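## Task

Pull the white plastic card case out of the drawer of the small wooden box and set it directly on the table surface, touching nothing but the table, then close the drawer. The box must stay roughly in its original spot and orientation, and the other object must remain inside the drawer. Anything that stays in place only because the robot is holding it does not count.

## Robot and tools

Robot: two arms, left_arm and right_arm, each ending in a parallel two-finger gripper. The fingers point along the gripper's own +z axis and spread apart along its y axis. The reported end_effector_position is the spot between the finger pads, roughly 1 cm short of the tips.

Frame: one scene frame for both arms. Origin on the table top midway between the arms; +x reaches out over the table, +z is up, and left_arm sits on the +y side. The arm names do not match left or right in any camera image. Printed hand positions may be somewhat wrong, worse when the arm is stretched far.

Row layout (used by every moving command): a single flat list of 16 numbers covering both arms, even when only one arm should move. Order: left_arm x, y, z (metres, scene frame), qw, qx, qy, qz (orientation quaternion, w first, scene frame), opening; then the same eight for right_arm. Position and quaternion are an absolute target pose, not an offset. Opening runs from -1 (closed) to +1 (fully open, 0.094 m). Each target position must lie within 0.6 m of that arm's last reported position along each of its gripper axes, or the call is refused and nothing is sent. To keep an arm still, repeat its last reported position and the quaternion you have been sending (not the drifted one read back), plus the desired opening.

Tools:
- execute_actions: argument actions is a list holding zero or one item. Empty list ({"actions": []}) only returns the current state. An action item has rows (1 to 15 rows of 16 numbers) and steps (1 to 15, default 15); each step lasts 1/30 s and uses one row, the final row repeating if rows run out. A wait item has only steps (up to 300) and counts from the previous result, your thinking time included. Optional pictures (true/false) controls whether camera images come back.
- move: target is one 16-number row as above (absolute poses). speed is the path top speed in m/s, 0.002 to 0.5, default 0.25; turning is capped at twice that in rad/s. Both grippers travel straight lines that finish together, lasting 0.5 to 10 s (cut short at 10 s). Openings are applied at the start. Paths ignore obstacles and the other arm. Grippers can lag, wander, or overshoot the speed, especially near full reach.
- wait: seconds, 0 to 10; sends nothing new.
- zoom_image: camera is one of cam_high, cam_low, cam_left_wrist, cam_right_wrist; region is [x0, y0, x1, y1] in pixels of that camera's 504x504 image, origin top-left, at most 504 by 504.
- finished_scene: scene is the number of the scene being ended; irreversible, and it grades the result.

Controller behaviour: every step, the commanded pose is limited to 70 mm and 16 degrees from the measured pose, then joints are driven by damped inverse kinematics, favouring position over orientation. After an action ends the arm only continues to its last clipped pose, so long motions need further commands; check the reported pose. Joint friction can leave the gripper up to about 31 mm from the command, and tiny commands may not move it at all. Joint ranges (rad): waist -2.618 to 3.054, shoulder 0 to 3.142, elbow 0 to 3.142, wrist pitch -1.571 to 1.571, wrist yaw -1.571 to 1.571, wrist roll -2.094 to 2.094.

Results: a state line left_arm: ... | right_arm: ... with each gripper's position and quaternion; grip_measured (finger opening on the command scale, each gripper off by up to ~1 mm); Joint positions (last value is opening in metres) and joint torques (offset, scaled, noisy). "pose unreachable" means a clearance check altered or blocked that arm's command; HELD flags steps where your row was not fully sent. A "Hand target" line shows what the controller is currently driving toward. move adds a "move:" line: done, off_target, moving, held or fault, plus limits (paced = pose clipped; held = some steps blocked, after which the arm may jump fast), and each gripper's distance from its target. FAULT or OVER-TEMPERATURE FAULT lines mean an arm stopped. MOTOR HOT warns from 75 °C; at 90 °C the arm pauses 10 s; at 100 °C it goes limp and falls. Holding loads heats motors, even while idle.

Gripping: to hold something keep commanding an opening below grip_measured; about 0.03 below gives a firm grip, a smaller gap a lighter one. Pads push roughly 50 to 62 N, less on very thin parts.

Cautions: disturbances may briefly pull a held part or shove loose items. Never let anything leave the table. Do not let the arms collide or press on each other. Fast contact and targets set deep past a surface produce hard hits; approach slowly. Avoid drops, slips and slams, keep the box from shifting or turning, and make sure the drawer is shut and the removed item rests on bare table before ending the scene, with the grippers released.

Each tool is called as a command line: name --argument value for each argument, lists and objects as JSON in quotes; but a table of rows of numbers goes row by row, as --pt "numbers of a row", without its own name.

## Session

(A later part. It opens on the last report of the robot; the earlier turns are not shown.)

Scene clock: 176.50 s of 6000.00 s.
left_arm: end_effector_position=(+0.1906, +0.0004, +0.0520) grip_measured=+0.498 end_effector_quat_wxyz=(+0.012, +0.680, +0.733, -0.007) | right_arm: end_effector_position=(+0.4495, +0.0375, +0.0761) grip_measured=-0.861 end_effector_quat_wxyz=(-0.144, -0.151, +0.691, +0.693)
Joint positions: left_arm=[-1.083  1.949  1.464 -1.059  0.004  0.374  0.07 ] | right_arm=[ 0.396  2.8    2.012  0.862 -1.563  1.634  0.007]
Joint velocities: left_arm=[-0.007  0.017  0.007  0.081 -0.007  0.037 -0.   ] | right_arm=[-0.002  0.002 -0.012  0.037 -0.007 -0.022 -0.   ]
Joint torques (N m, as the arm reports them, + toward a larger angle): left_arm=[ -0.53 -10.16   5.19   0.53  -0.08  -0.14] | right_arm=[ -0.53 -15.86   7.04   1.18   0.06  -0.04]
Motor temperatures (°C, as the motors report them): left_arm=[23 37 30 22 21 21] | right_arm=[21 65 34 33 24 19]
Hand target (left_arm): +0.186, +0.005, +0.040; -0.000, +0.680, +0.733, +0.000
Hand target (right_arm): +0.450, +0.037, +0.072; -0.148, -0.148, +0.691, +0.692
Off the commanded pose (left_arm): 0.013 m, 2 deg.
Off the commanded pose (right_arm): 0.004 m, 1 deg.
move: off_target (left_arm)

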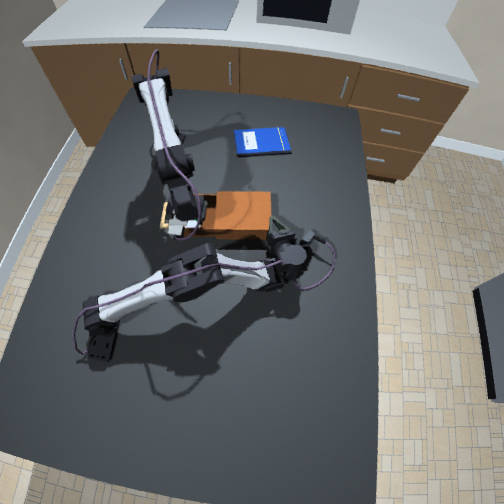

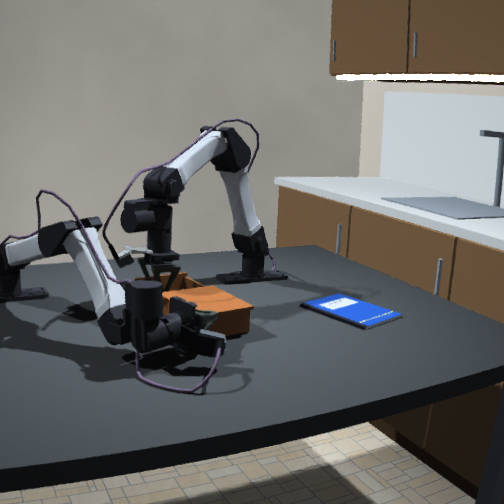

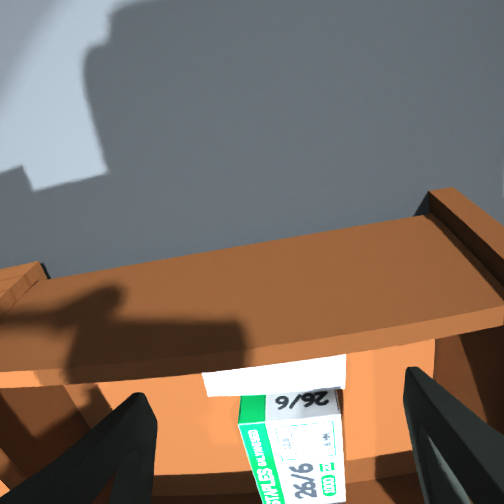

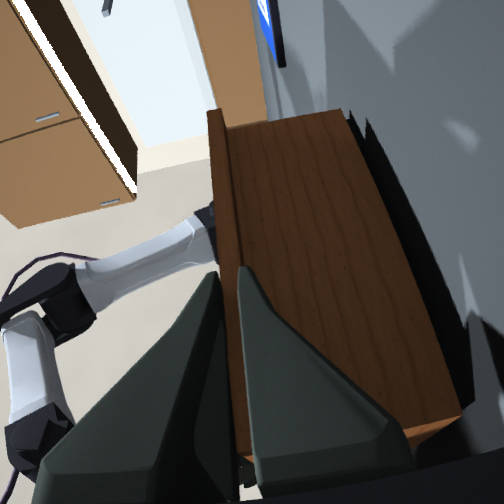

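Centered in x; descend with slightly +y.

move --target '[0.187,0.009,0.003,0,0.68,0.733,0,0.5,0.45,0.037,0.072,-0.148,-0.148,0.691,0.691,-0.95]' --speed 0.03

move --target '[0.187,0.009,0.01,0,0.68,0.733,0,0.0,0.45,0.037,0.072,-0.148,-0.148,0.691,0.691,-0.95]' --speed 0.03

move --target '[0.187,0.009,0.13,0,0.68,0.733,0,0.0,0.45,0.037,0.072,-0.148,-0.148,0.691,0.691,-0.95]' --speed 0.06

Scene clock: 186.67 s of 6000.00 s.
left_arm: end_effector_position=(+0.1903, +0.0015, +0.0218) grip_measured=+0.498 end_effector_quat_wxyz=(+0.016, +0.680, +0.733, -0.008) | right_arm: end_effector_position=(+0.4495, +0.0375, +0.0761) grip_measured=-0.861 end_effector_quat_wxyz=(-0.144, -0.151, +0.691, +0.693)
Joint positions: left_arm=[-1.083  1.973  1.372 -0.935  0.003  0.374  0.07 ] | right_arm=[ 0.396  2.8    2.012  0.862 -1.563  1.634  0.007]
Joint velocities: left_arm=[ 0.017 -0.007  0.007 -0.095 -0.007 -0.081 -0.001] | right_arm=[-0.007 -0.012 -0.012  0.022  0.022 -0.007 -0.   ]
Joint torques (N m, as the arm reports them, + toward a larger angle): left_arm=[ 0.07 -9.44  3.8   0.71 -0.09 -0.05] | right_arm=[ -0.38 -15.83   6.96   1.18   0.03  -0.1 ]
Motor temperatures (°C, as the motors report them): left_arm=[23 38 30 22 21 21] | right_arm=[20 66 34 33 24 19]
Hand target (left_arm): +0.187, +0.010, +0.004; -0.000, +0.680, +0.733, +0.000
Hand target (right_arm): +0.450, +0.037, +0.072; -0.148, -0.148, +0.691, +0.692
Off the commanded pose (left_arm): 0.020 m, 2 deg.
Off the commanded pose (right_arm): 0.004 m, 1 deg.
After step 90, 5.27 s passed at rest.
move: off_target (left_arm)

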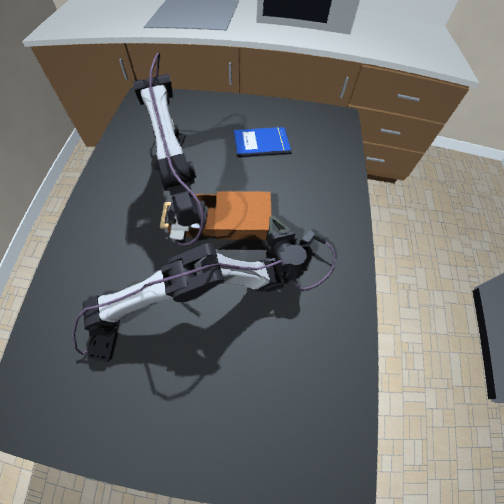

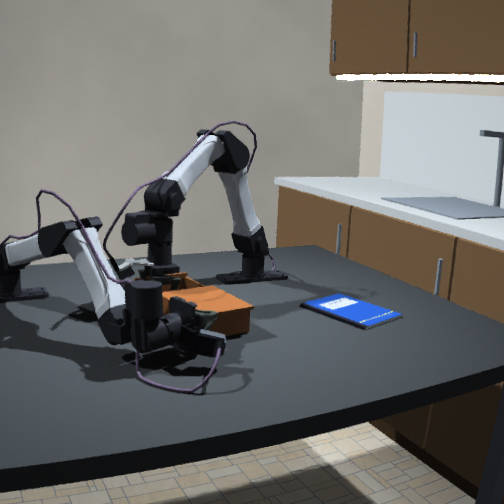

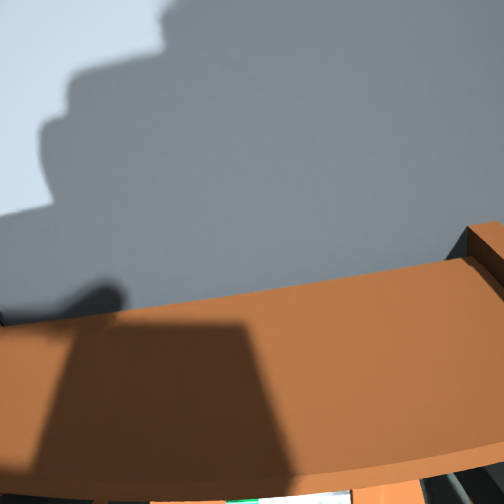

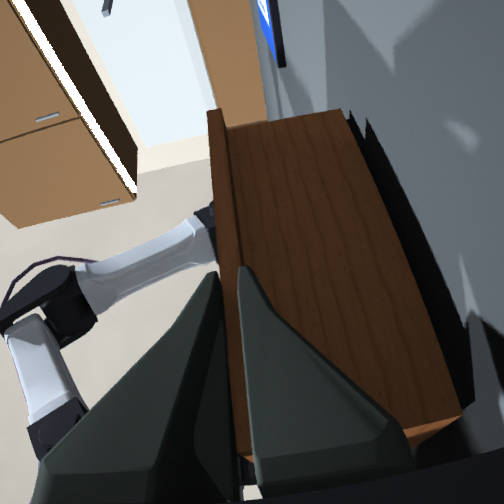

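Scene clock: 187.47 s of 6000.00 s.
left_arm: end_effector_position=(+0.1903, +0.0015, +0.0218) grip_measured=+0.014 end_effector_quat_wxyz=(+0.016, +0.680, +0.733, -0.008) | right_arm: end_effector_position=(+0.4495, +0.0375, +0.0761) grip_measured=-0.861 end_effector_quat_wxyz=(-0.144, -0.151, +0.691, +0.693)
Joint positions: left_arm=[-1.083  1.973  1.372 -0.935  0.003  0.374  0.048] | right_arm=[ 0.396  2.8    2.012  0.862 -1.563  1.634  0.007]
Joint velocities: left_arm=[-0.012 -0.002 -0.012  0.007 -0.007 -0.037 -0.001] | right_arm=[-0.012 -0.002  0.002 -0.022  0.037 -0.051 -0.001]
Joint torques (N m, as the arm reports them, + toward a larger angle): left_arm=[  0.04 -10.11   5.2    0.49  -0.09  -0.06] | right_arm=[ -0.6  -15.66   6.9    1.17   0.03  -0.03]
Motor temperatures (°C, as the motors report them): left_arm=[23 38 30 22 21 21] | right_arm=[20 66 34 33 24 19]
Hand target (left_arm): +0.187, +0.009, +0.011; +0.000, +0.680, +0.733, +0.000
Hand target (right_arm): +0.450, +0.037, +0.072; -0.148, -0.148, +0.691, +0.692
Off the commanded pose (left_arm): 0.014 m, 2 deg.
Off the commanded pose (right_arm): 0.004 m, 1 deg.
move: off_target (left_arm)

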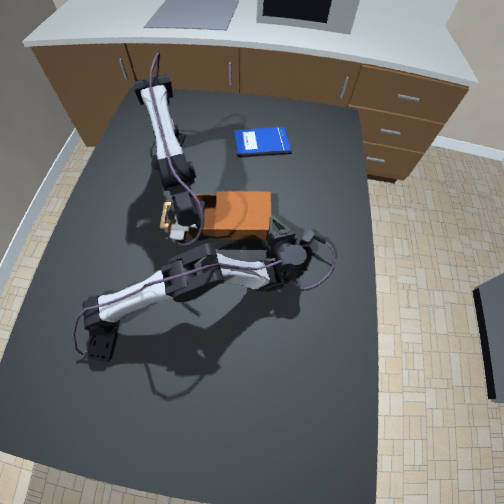

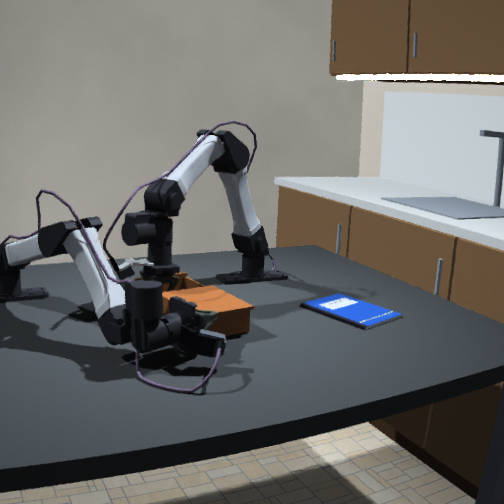

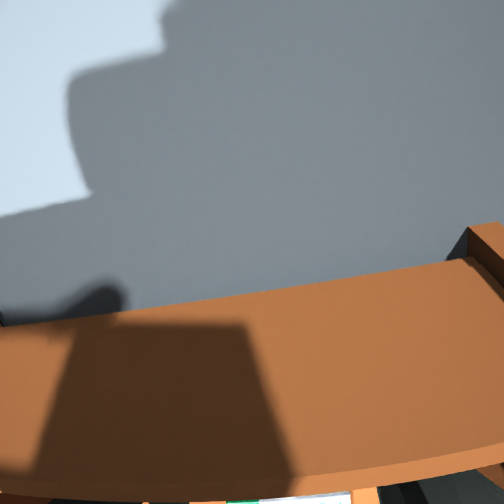

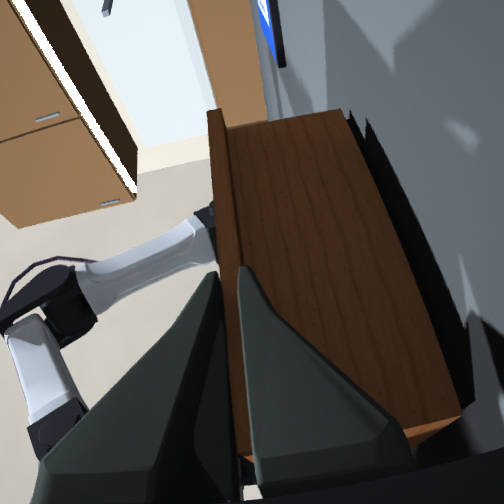

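Scene clock: 189.77 s of 6000.00 s.
left_arm: end_effector_position=(+0.1860, +0.0104, +0.1214) grip_measured=+0.014 end_effector_quat_wxyz=(-0.009, +0.680, +0.733, +0.002) | right_arm: end_effector_position=(+0.4495, +0.0375, +0.0761) grip_measured=-0.861 end_effector_quat_wxyz=(-0.144, -0.151, +0.691, +0.693)
Joint positions: left_arm=[-1.083  1.92   1.703 -1.372  0.003  0.374  0.048] | right_arm=[ 0.396  2.8    2.012  0.862 -1.563  1.634  0.007]
Joint velocities: left_arm=[ 0.012 -0.002 -0.012  0.022  0.022 -0.007  0.   ] | right_arm=[-0.002  0.002 -0.007  0.051  0.007 -0.066 -0.   ]
Joint torques (N m, as the arm reports them, + toward a larger angle): left_arm=[  0.07 -11.83   9.52   0.22  -0.07  -0.06] | right_arm=[ -0.42 -15.76   6.93   1.21   0.01  -0.03]
Motor temperatures (°C, as the motors report them): left_arm=[23 38 30 22 21 21] | right_arm=[20 66 34 33 24 19]
Hand target (left_arm): +0.187, +0.008, +0.130; +0.000, +0.680, +0.733, +0.000
Hand target (right_arm): +0.450, +0.037, +0.072; -0.148, -0.148, +0.691, +0.692
Off the commanded pose (left_arm): 0.009 m, 1 deg.
Off the commanded pose (right_arm): 0.004 m, 1 deg.
move: done

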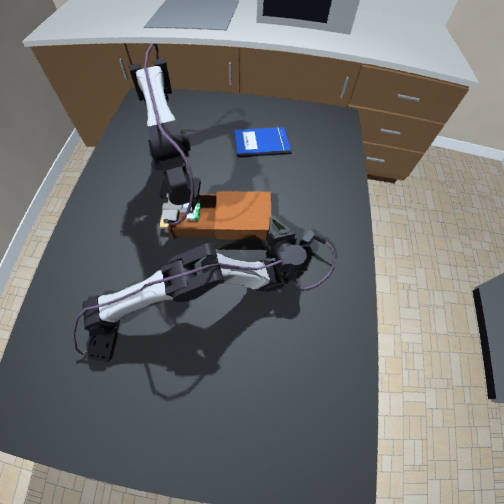

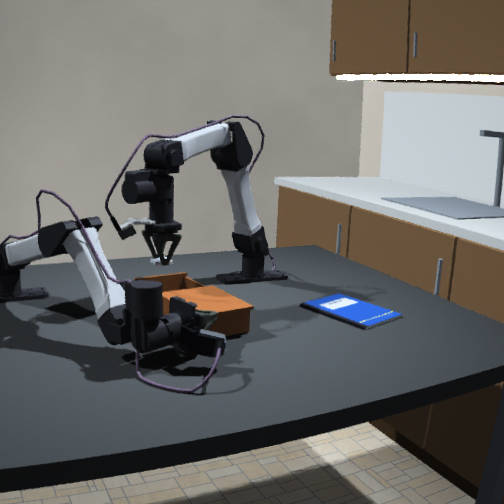

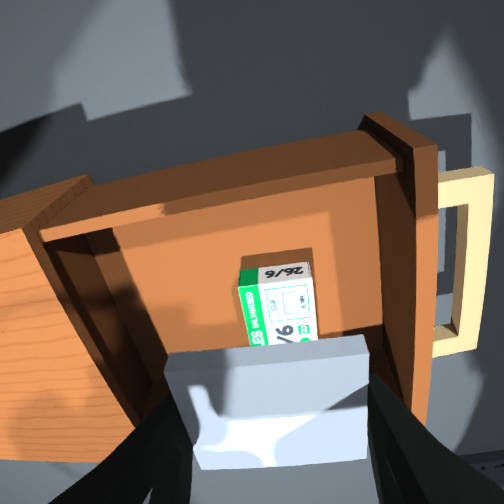

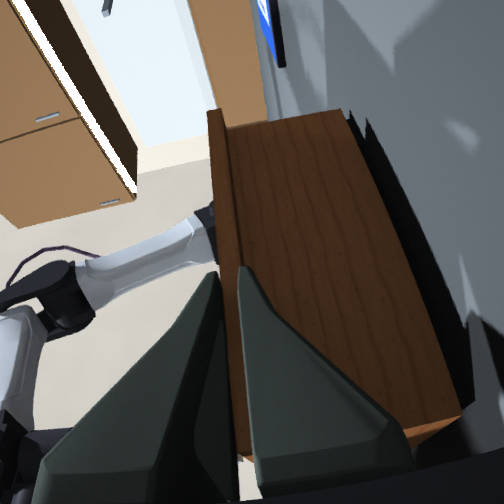

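move --target '[0.24,0.23,0.12,0,0.68,0.733,0,-0.03,0.45,0.037,0.072,-0.148,-0.148,0.691,0.691,-0.95]' --speed 0.15

move --target '[0.24,0.23,-0.002,0,0.68,0.733,0,-0.03,0.45,0.037,0.072,-0.148,-0.148,0.691,0.691,-0.95]' --speed 0.04

move --target '[0.24,0.23,0.0,0,0.68,0.733,0,0.4,0.45,0.037,0.072,-0.148,-0.148,0.691,0.691,-0.95]' --speed 0.04

move --target '[0.22,0.2,0.13,0,0.68,0.733,0,0.4,0.45,0.037,0.072,-0.148,-0.148,0.691,0.691,-0.95]' --speed 0.12

move --target '[0.055,0.03,0.11,0.09,0.67,0.73,0.09,-1,0.45,0.037,0.072,-0.148,-0.148,0.691,0.691,-0.95]' --speed 0.15

move --target '[0.055,0.03,0.015,0.09,0.67,0.73,0.09,-1,0.45,0.037,0.072,-0.148,-0.148,0.691,0.691,-0.95]' --speed 0.08

Scene clock: 212.10 s of 6000.00 s.
left_arm: end_effector_position=(+0.2424, +0.2222, +0.1233) grip_measured=+0.001 end_effector_quat_wxyz=(+0.005, +0.680, +0.733, -0.003) | right_arm: end_effector_position=(+0.4495, +0.0375, +0.0761) grip_measured=-0.861 end_effector_quat_wxyz=(-0.144, -0.151, +0.691, +0.693)
Joint positions: left_arm=[-0.438  1.437  1.173 -1.299  0.009  1.018  0.047] | right_arm=[ 0.396  2.8    2.012  0.862 -1.563  1.634  0.007]
Joint velocities: left_arm=[-0.017 -0.002 -0.017 -0.007  0.051 -0.051 -0.001] | right_arm=[ 0.002  0.007 -0.012  0.007  0.022  0.007 -0.001]
Joint torques (N m, as the arm reports them, + toward a larger angle): left_arm=[ 0.88 -6.93  5.11  0.47  0.01  0.05] | right_arm=[ -0.44 -15.71   6.93   1.18   0.05   0.  ]
Motor temperatures (°C, as the motors report them): left_arm=[23 40 32 22 21 21] | right_arm=[20 68 34 33 24 19]
Hand target (left_arm): +0.239, +0.225, +0.119; +0.004, +0.680, +0.733, -0.008
Hand target (right_arm): +0.450, +0.037, +0.072; -0.148, -0.148, +0.691, +0.692
Off the commanded pose (left_arm): 0.009 m, 1 deg.
Off the commanded pose (right_arm): 0.004 m, 1 deg.
After step 90, 17.23 s passed at rest.
move: done

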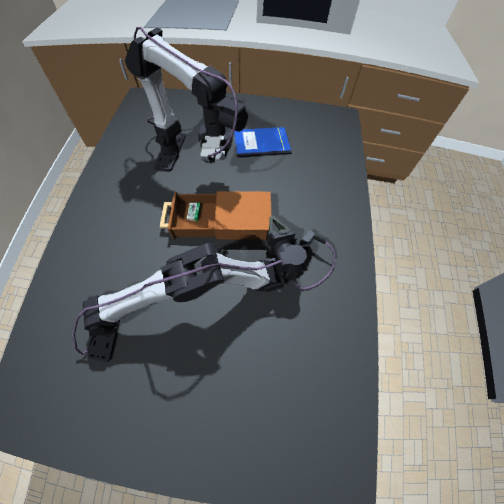

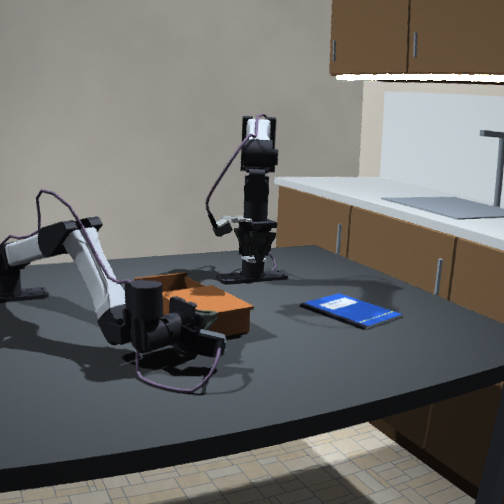

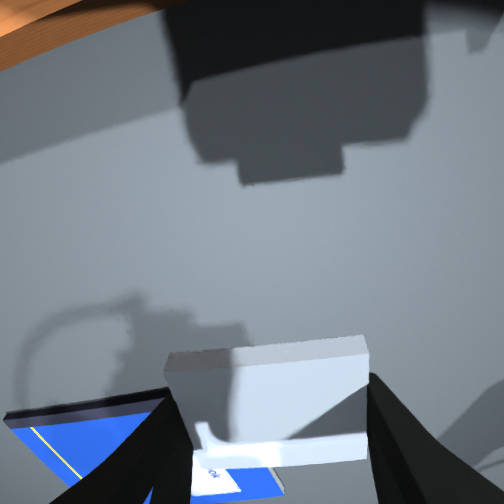

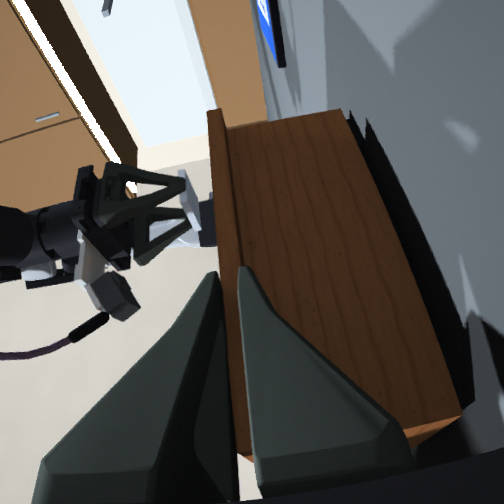

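Scene clock: 215.50 s of 6000.00 s.
left_arm: end_effector_position=(+0.2410, +0.2240, +0.0087) grip_measured=+0.001 end_effector_quat_wxyz=(+0.009, +0.682, +0.731, -0.001) | right_arm: end_effector_position=(+0.4495, +0.0375, +0.0761) grip_measured=-0.861 end_effector_quat_wxyz=(-0.144, -0.151, +0.691, +0.693)
Joint positions: left_arm=[-0.435  1.543  0.794 -0.806  0.007  1.028  0.047] | right_arm=[ 0.396  2.8    2.012  0.862 -1.563  1.634  0.007]
Joint velocities: left_arm=[-0.017  0.002 -0.022  0.022  0.022 -0.037 -0.001] | right_arm=[ 0.002  0.002  0.002 -0.051 -0.022 -0.007  0.001]
Joint torques (N m, as the arm reports them, + toward a larger angle): left_arm=[ 1.07 -4.97  4.37  0.66 -0.08  0.01] | right_arm=[ -0.28 -15.63   6.82   1.18   0.06  -0.02]
Motor temperatures (°C, as the motors report them): left_arm=[23 39 32 22 21 21] | right_arm=[20 68 33 33 24 19]
Hand target (left_arm): +0.239, +0.230, -0.001; -0.000, +0.680, +0.733, -0.000
Hand target (right_arm): +0.450, +0.037, +0.072; -0.148, -0.148, +0.691, +0.692
Off the commanded pose (left_arm): 0.012 m, 1 deg.
Off the commanded pose (right_arm): 0.004 m, 1 deg.
move: off_target (left_arm)

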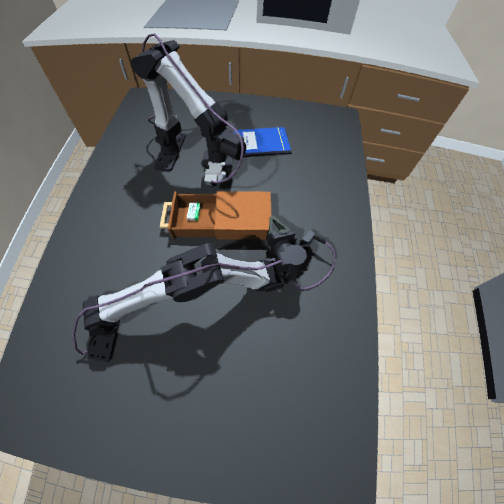

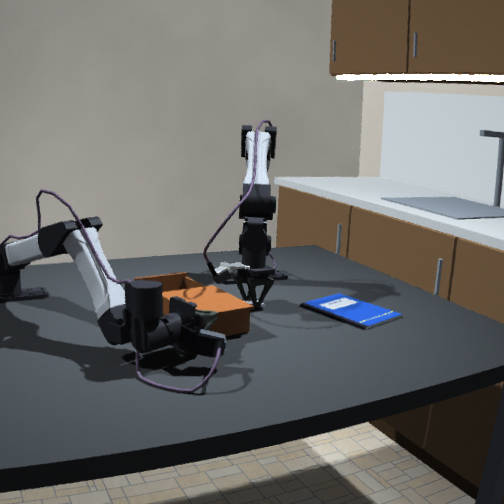

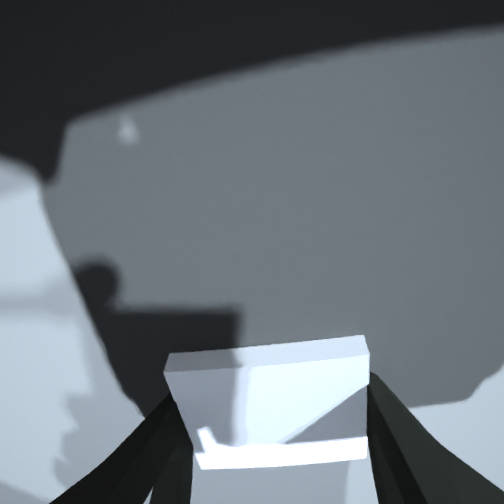

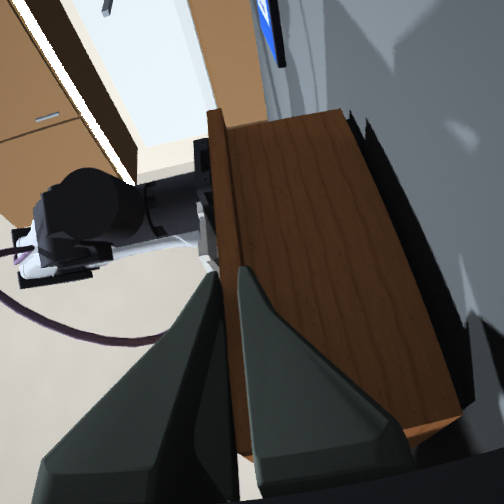

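Scene clock: 216.20 s of 6000.00 s.
left_arm: end_effector_position=(+0.2414, +0.2240, +0.0087) grip_measured=+0.398 end_effector_quat_wxyz=(+0.009, +0.682, +0.731, -0.001) | right_arm: end_effector_position=(+0.4495, +0.0375, +0.0761) grip_measured=-0.861 end_effector_quat_wxyz=(-0.144, -0.151, +0.691, +0.693)
Joint positions: left_arm=[-0.435  1.543  0.794 -0.805  0.007  1.028  0.066] | right_arm=[ 0.396  2.8    2.012  0.862 -1.563  1.634  0.007]
Joint velocities: left_arm=[-0.022 -0.012 -0.022 -0.095  0.007 -0.022  0.   ] | right_arm=[ 0.007  0.012 -0.012 -0.081 -0.037 -0.037  0.001]
Joint torques (N m, as the arm reports them, + toward a larger angle): left_arm=[ 1.17 -4.83  5.05  0.58 -0.08  0.03] | right_arm=[ -0.59 -15.71   6.97   1.18   0.02  -0.05]
Motor temperatures (°C, as the motors report them): left_arm=[23 39 32 22 21 21] | right_arm=[20 68 33 33 24 19]
Hand target (left_arm): +0.240, +0.230, +0.001; -0.000, +0.680, +0.733, -0.000
Hand target (right_arm): +0.450, +0.037, +0.072; -0.148, -0.148, +0.691, +0.692
Off the commanded pose (left_arm): 0.011 m, 1 deg.
Off the commanded pose (right_arm): 0.004 m, 1 deg.
move: off_target (left_arm)

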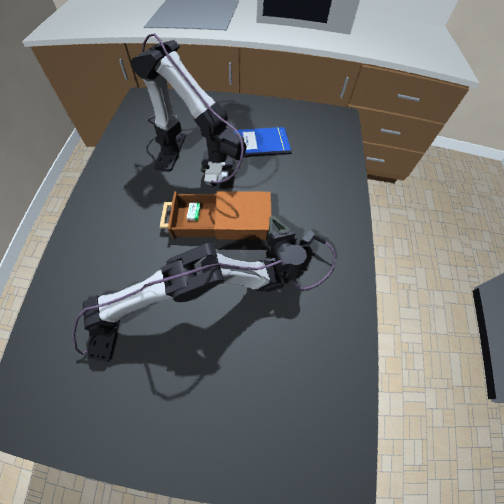

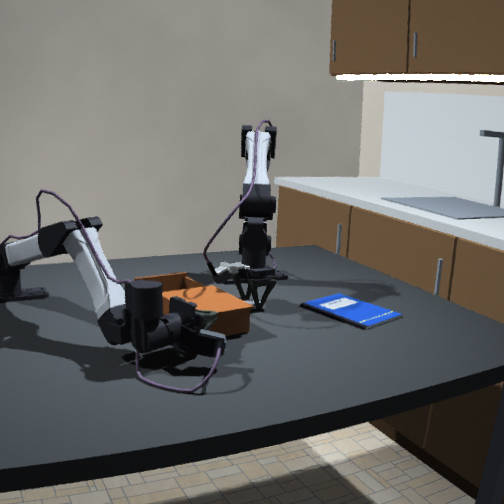

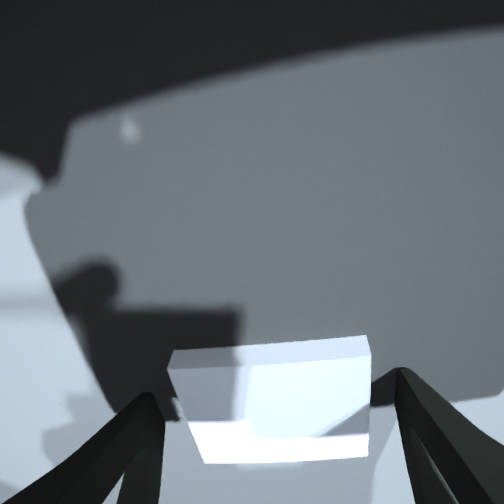

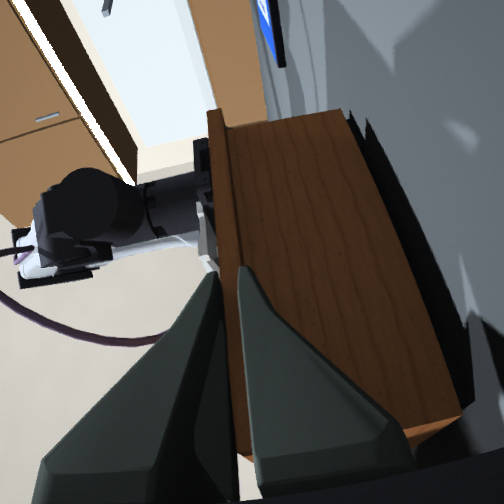

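Scene clock: 217.87 s of 6000.00 s.
left_arm: end_effector_position=(+0.2205, +0.2038, +0.1224) grip_measured=+0.398 end_effector_quat_wxyz=(-0.009, +0.679, +0.734, -0.002) | right_arm: end_effector_position=(+0.4495, +0.0375, +0.0761) grip_measured=-0.861 end_effector_quat_wxyz=(-0.144, -0.151, +0.691, +0.693)
Joint positions: left_arm=[-0.559  1.426  1.16  -1.323  0.001  0.896  0.066] | right_arm=[ 0.396  2.8    2.012  0.862 -1.563  1.634  0.007]
Joint velocities: left_arm=[-0.012  0.012 -0.002  0.095 -0.022 -0.051 -0.001] | right_arm=[ 0.007 -0.002 -0.017 -0.066 -0.007 -0.066  0.   ]
Joint torques (N m, as the arm reports them, + toward a larger angle): left_arm=[-0.84 -6.4   9.41  0.17 -0.07 -0.18] | right_arm=[ -0.48 -15.75   6.94   1.22   0.07  -0.02]
Motor temperatures (°C, as the motors report them): left_arm=[23 39 32 22 21 21] | right_arm=[20 69 33 33 24 19]
Hand target (left_arm): +0.221, +0.201, +0.130; -0.001, +0.680, +0.733, +0.001
Hand target (right_arm): +0.450, +0.037, +0.072; -0.148, -0.148, +0.691, +0.692
Off the commanded pose (left_arm): 0.008 m, 1 deg.
Off the commanded pose (right_arm): 0.004 m, 1 deg.
move: done

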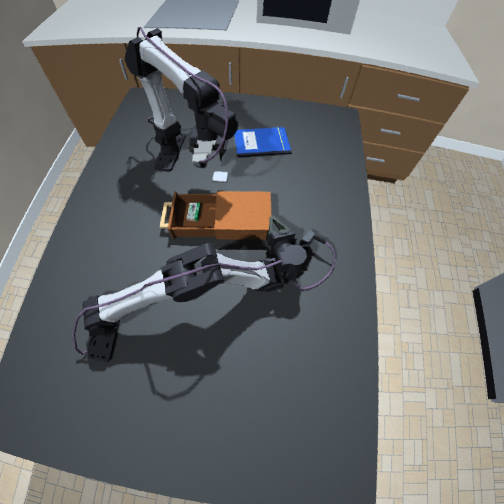

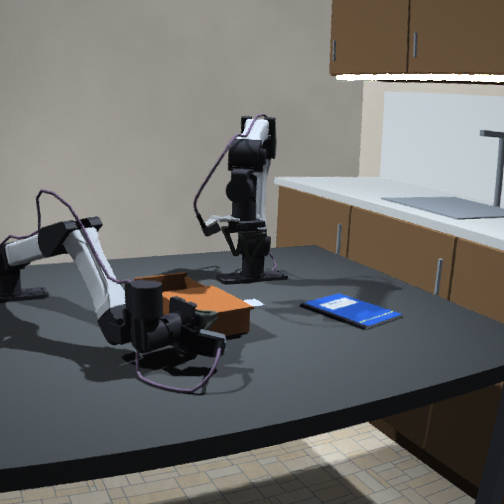

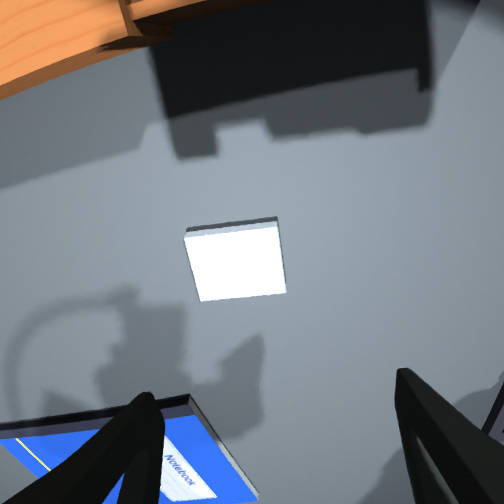

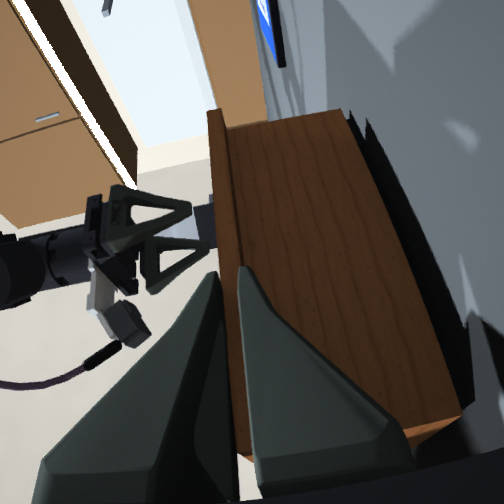

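Scene clock: 220.03 s of 6000.00 s.
left_arm: end_effector_position=(+0.0605, +0.0407, +0.1075) grip_measured=-0.985 end_effector_quat_wxyz=(+0.086, +0.673, +0.728, +0.099) | right_arm: end_effector_position=(+0.4495, +0.0375, +0.0761) grip_measured=-0.861 end_effector_quat_wxyz=(-0.144, -0.151, +0.691, +0.693)
Joint positions: left_arm=[-1.582  1.685  1.333 -1.261 -0.259 -0.133  0.001] | right_arm=[ 0.396  2.8    2.012  0.862 -1.563  1.634  0.007]
Joint velocities: left_arm=[ 0.002 -0.007 -0.012 -0.037  0.007 -0.037  0.001] | right_arm=[-0.002  0.012 -0.002  0.051 -0.081 -0.022  0.001]
Joint torques (N m, as the arm reports them, + toward a larger angle): left_arm=[-0.4  -7.39  9.53  0.2  -0.26 -0.18] | right_arm=[ -0.37 -15.73   6.98   1.2    0.05  -0.02]
Motor temperatures (°C, as the motors report them): left_arm=[23 38 32 22 21 21] | right_arm=[20 69 33 33 24 19]
Hand target (left_arm): +0.059, +0.037, +0.110; +0.089, +0.671, +0.729, +0.101
Hand target (right_arm): +0.450, +0.037, +0.072; -0.148, -0.148, +0.691, +0.692
Off the commanded pose (left_arm): 0.012 m, 1 deg.
Off the commanded pose (right_arm): 0.004 m, 1 deg.
move: off_target (left_arm)

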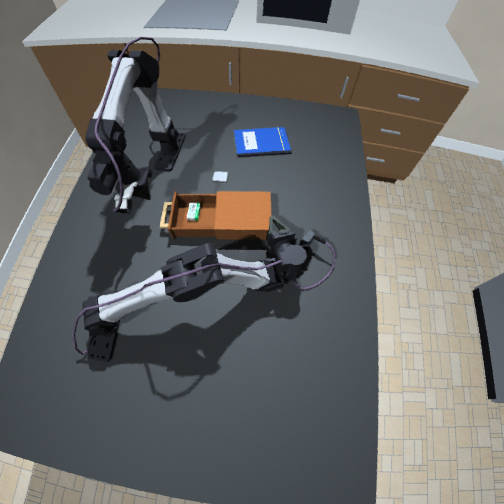

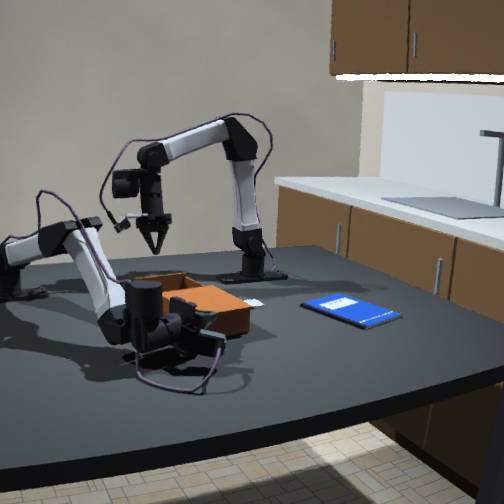

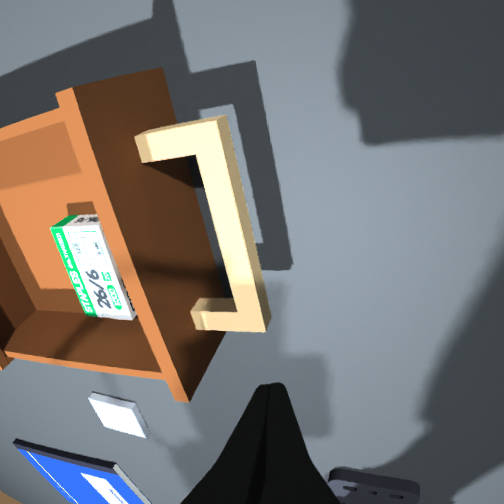

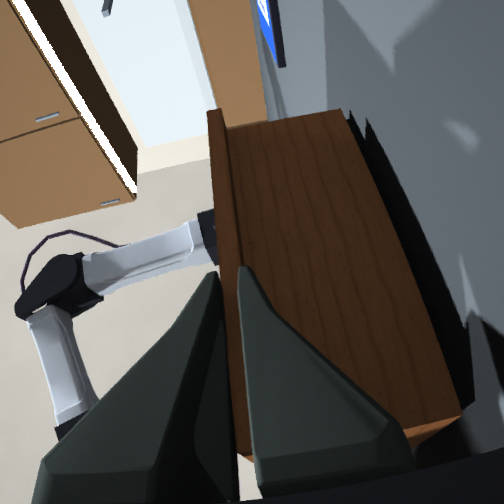

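Scene clock: 221.73 s of 6000.00 s.
left_arm: end_effector_position=(+0.0597, +0.0246, +0.0252) grip_measured=-0.985 end_effector_quat_wxyz=(+0.099, +0.668, +0.733, +0.084) | right_arm: end_effector_position=(+0.4495, +0.0375, +0.0761) grip_measured=-0.861 end_effector_quat_wxyz=(-0.144, -0.151, +0.691, +0.693)
Joint positions: left_arm=[-1.582  1.794  1.122 -0.902 -0.259 -0.142  0.001] | right_arm=[ 0.396  2.8    2.012  0.862 -1.563  1.634  0.007]
Joint velocities: left_arm=[-0.002 -0.007  0.017  0.051  0.007  0.007 -0.001] | right_arm=[ 0.002 -0.007 -0.002  0.007 -0.066  0.037 -0.002]
Joint torques (N m, as the arm reports them, + toward a larger angle): left_arm=[-0.84 -8.22  4.84  0.49 -0.17 -0.19] | right_arm=[ -0.29 -15.83   6.85   1.18   0.03  -0.04]
Motor temperatures (°C, as the motors report them): left_arm=[23 38 32 22 21 21] | right_arm=[20 69 33 33 24 19]
Hand target (left_arm): +0.055, +0.031, +0.016; +0.090, +0.671, +0.731, +0.090
Hand target (right_arm): +0.450, +0.037, +0.072; -0.148, -0.148, +0.691, +0.692
Off the commanded pose (left_arm): 0.012 m, 1 deg.
Off the commanded pose (right_arm): 0.004 m, 1 deg.
move: off_target (left_arm)

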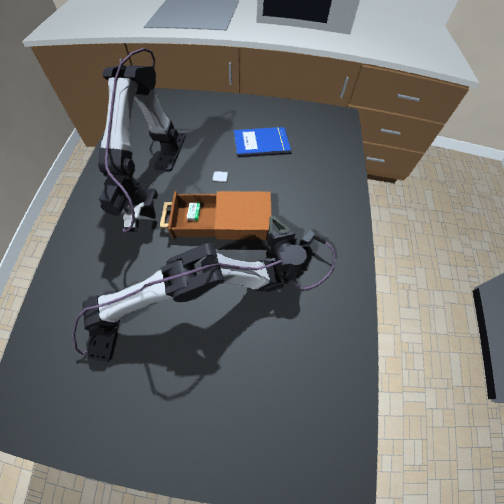

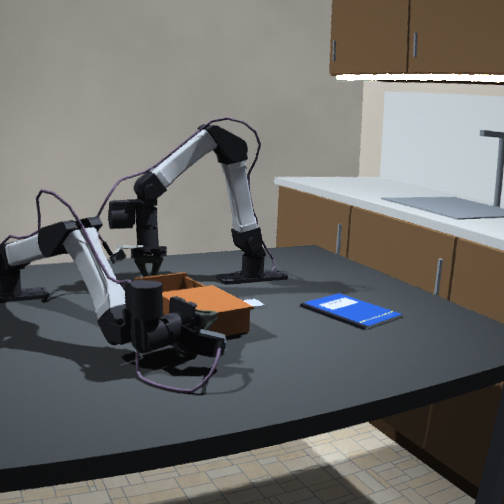

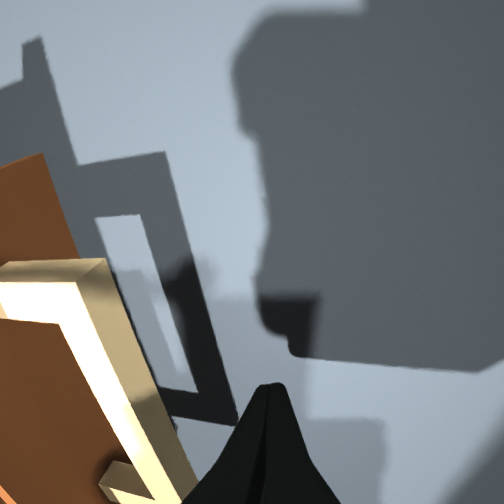

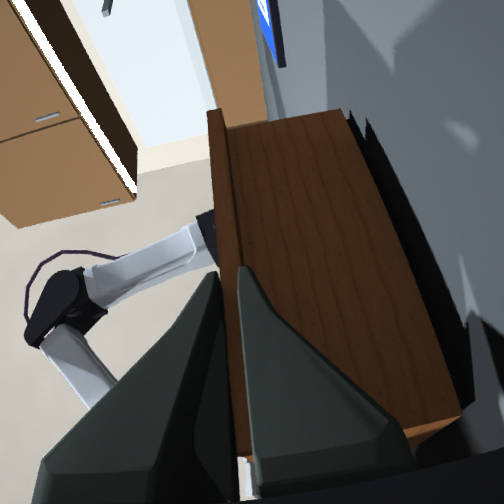

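move --target '[0.26,0.048,0.02,0.09,0.68,0.72,0.09,-1,0.455,0.037,0.073,-0.14,-0.14,0.693,0.693,-0.95]' --speed 0.04

Scene clock: 237.27 s of 6000.00 s.
left_arm: end_effector_position=(+0.1783, +0.0733, +0.0438) grip_measured=-0.986 end_effector_quat_wxyz=(-0.237, +0.676, +0.697, -0.015) | right_arm: end_effector_position=(+0.5140, +0.0173, +0.0772) grip_measured=-0.861 end_effector_quat_wxyz=(-0.051, -0.057, +0.703, +0.707)
Joint positions: left_arm=[-0.944  2.155  1.628 -1.508  0.127  0.588  0.001] | right_arm=[ 0.327  2.817  2.066  0.78  -1.365  1.59   0.007]
Joint velocities: left_arm=[ 0.012  0.11   0.164 -0.168  0.051 -0.066  0.   ] | right_arm=[-0.007 -0.017  0.002 -0.037  0.007 -0.066 -0.   ]
Joint torques (N m, as the arm reports them, + toward a larger angle): left_arm=[  4.21 -11.91  11.57   1.39  -1.21  -0.07] | right_arm=[  4.03 -15.9    7.78   1.31  -1.65  -0.01]
Motor temperatures (°C, as the motors report them): left_arm=[23 38 32 23 22 21] | right_arm=[21 70 34 33 25 19]
Hand target (left_arm): +0.250, +0.048, +0.035; -0.109, +0.681, +0.723, +0.027
Hand target (right_arm): +0.464, +0.037, +0.072; -0.137, -0.136, +0.694, +0.694
Off the commanded pose (left_arm): 0.089 m, 40 deg; orientation clipped at the last step of the last action.
Off the commanded pose (right_arm): 0.062 m, 14 deg.
After step 90, 2.47 s passed at rest.
move: moving (left_arm; no rest 5 s after the path's end), off_target (right_arm); limits=paced

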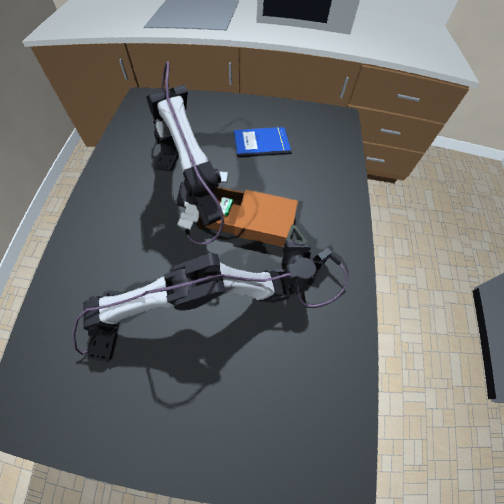

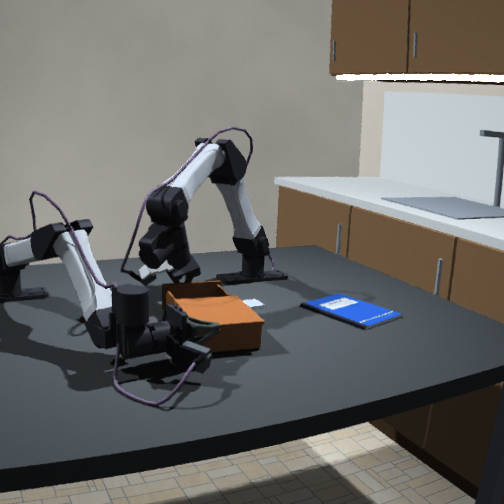

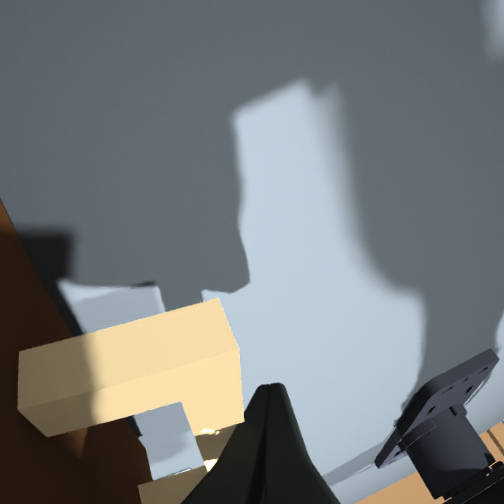

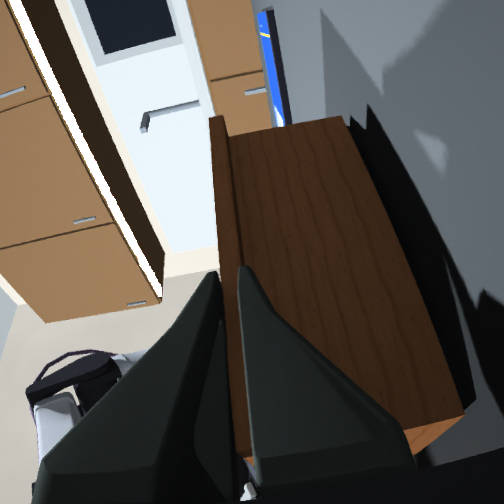

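move --target '[0.07,0.06,0.05,0.09,0.68,0.72,0.09,-1,0.44,0.04,0.075,-0.15,-0.15,0.691,0.691,-0.95]' --speed 0.05

Scene clock: 253.63 s of 6000.00 s.
left_arm: end_effector_position=(+0.0755, +0.0598, +0.0487) grip_measured=-0.986 end_effector_quat_wxyz=(+0.088, +0.683, +0.719, +0.089) | right_arm: end_effector_position=(+0.4616, +0.0370, +0.0765) grip_measured=-0.861 end_effector_quat_wxyz=(-0.118, -0.126, +0.692, +0.701)
Joint positions: left_arm=[-1.526  1.641  1.047 -0.983 -0.251 -0.046  0.001] | right_arm=[ 0.387  2.81   2.006  0.942 -1.497  1.696  0.007]
Joint velocities: left_arm=[-0.002 -0.007 -0.017  0.022 -0.037  0.037 -0.   ] | right_arm=[ 0.007 -0.012 -0.017  0.022  0.037  0.066 -0.001]
Joint torques (N m, as the arm reports them, + toward a larger angle): left_arm=[-0.74 -8.9   4.8   0.47 -0.26 -0.16] | right_arm=[  1.06 -17.52   4.37   1.34  -0.48  -0.02]
Motor temperatures (°C, as the motors report them): left_arm=[23 39 33 23 22 21] | right_arm=[21 73 33 34 26 19]
Hand target (left_arm): +0.074, +0.064, +0.046; +0.091, +0.683, +0.719, +0.092
Hand target (right_arm): +0.442, +0.040, +0.074; -0.150, -0.150, +0.690, +0.692
Off the commanded pose (left_arm): 0.006 m, 0 deg.
Off the commanded pose (right_arm): 0.022 m, 5 deg.
After step 90, 6.00 s passed at rest.
move: off_target (right_arm)

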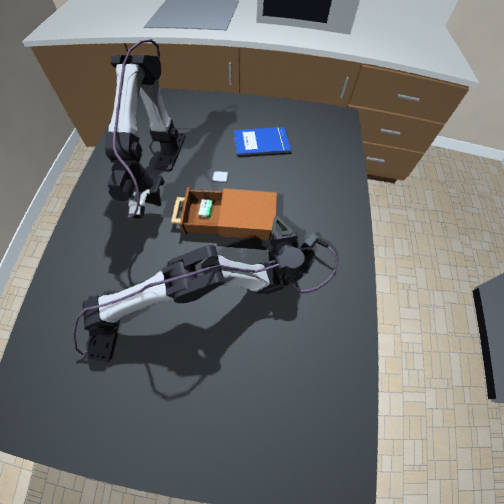

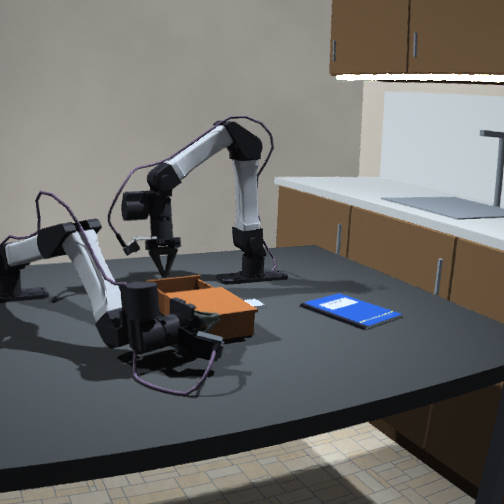

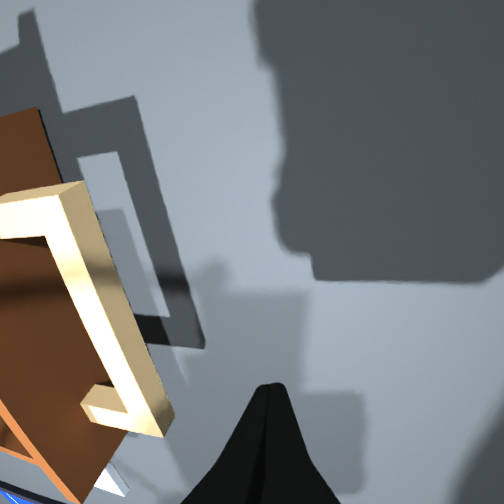

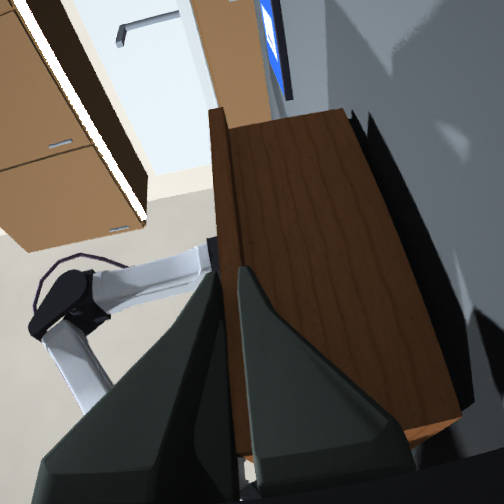

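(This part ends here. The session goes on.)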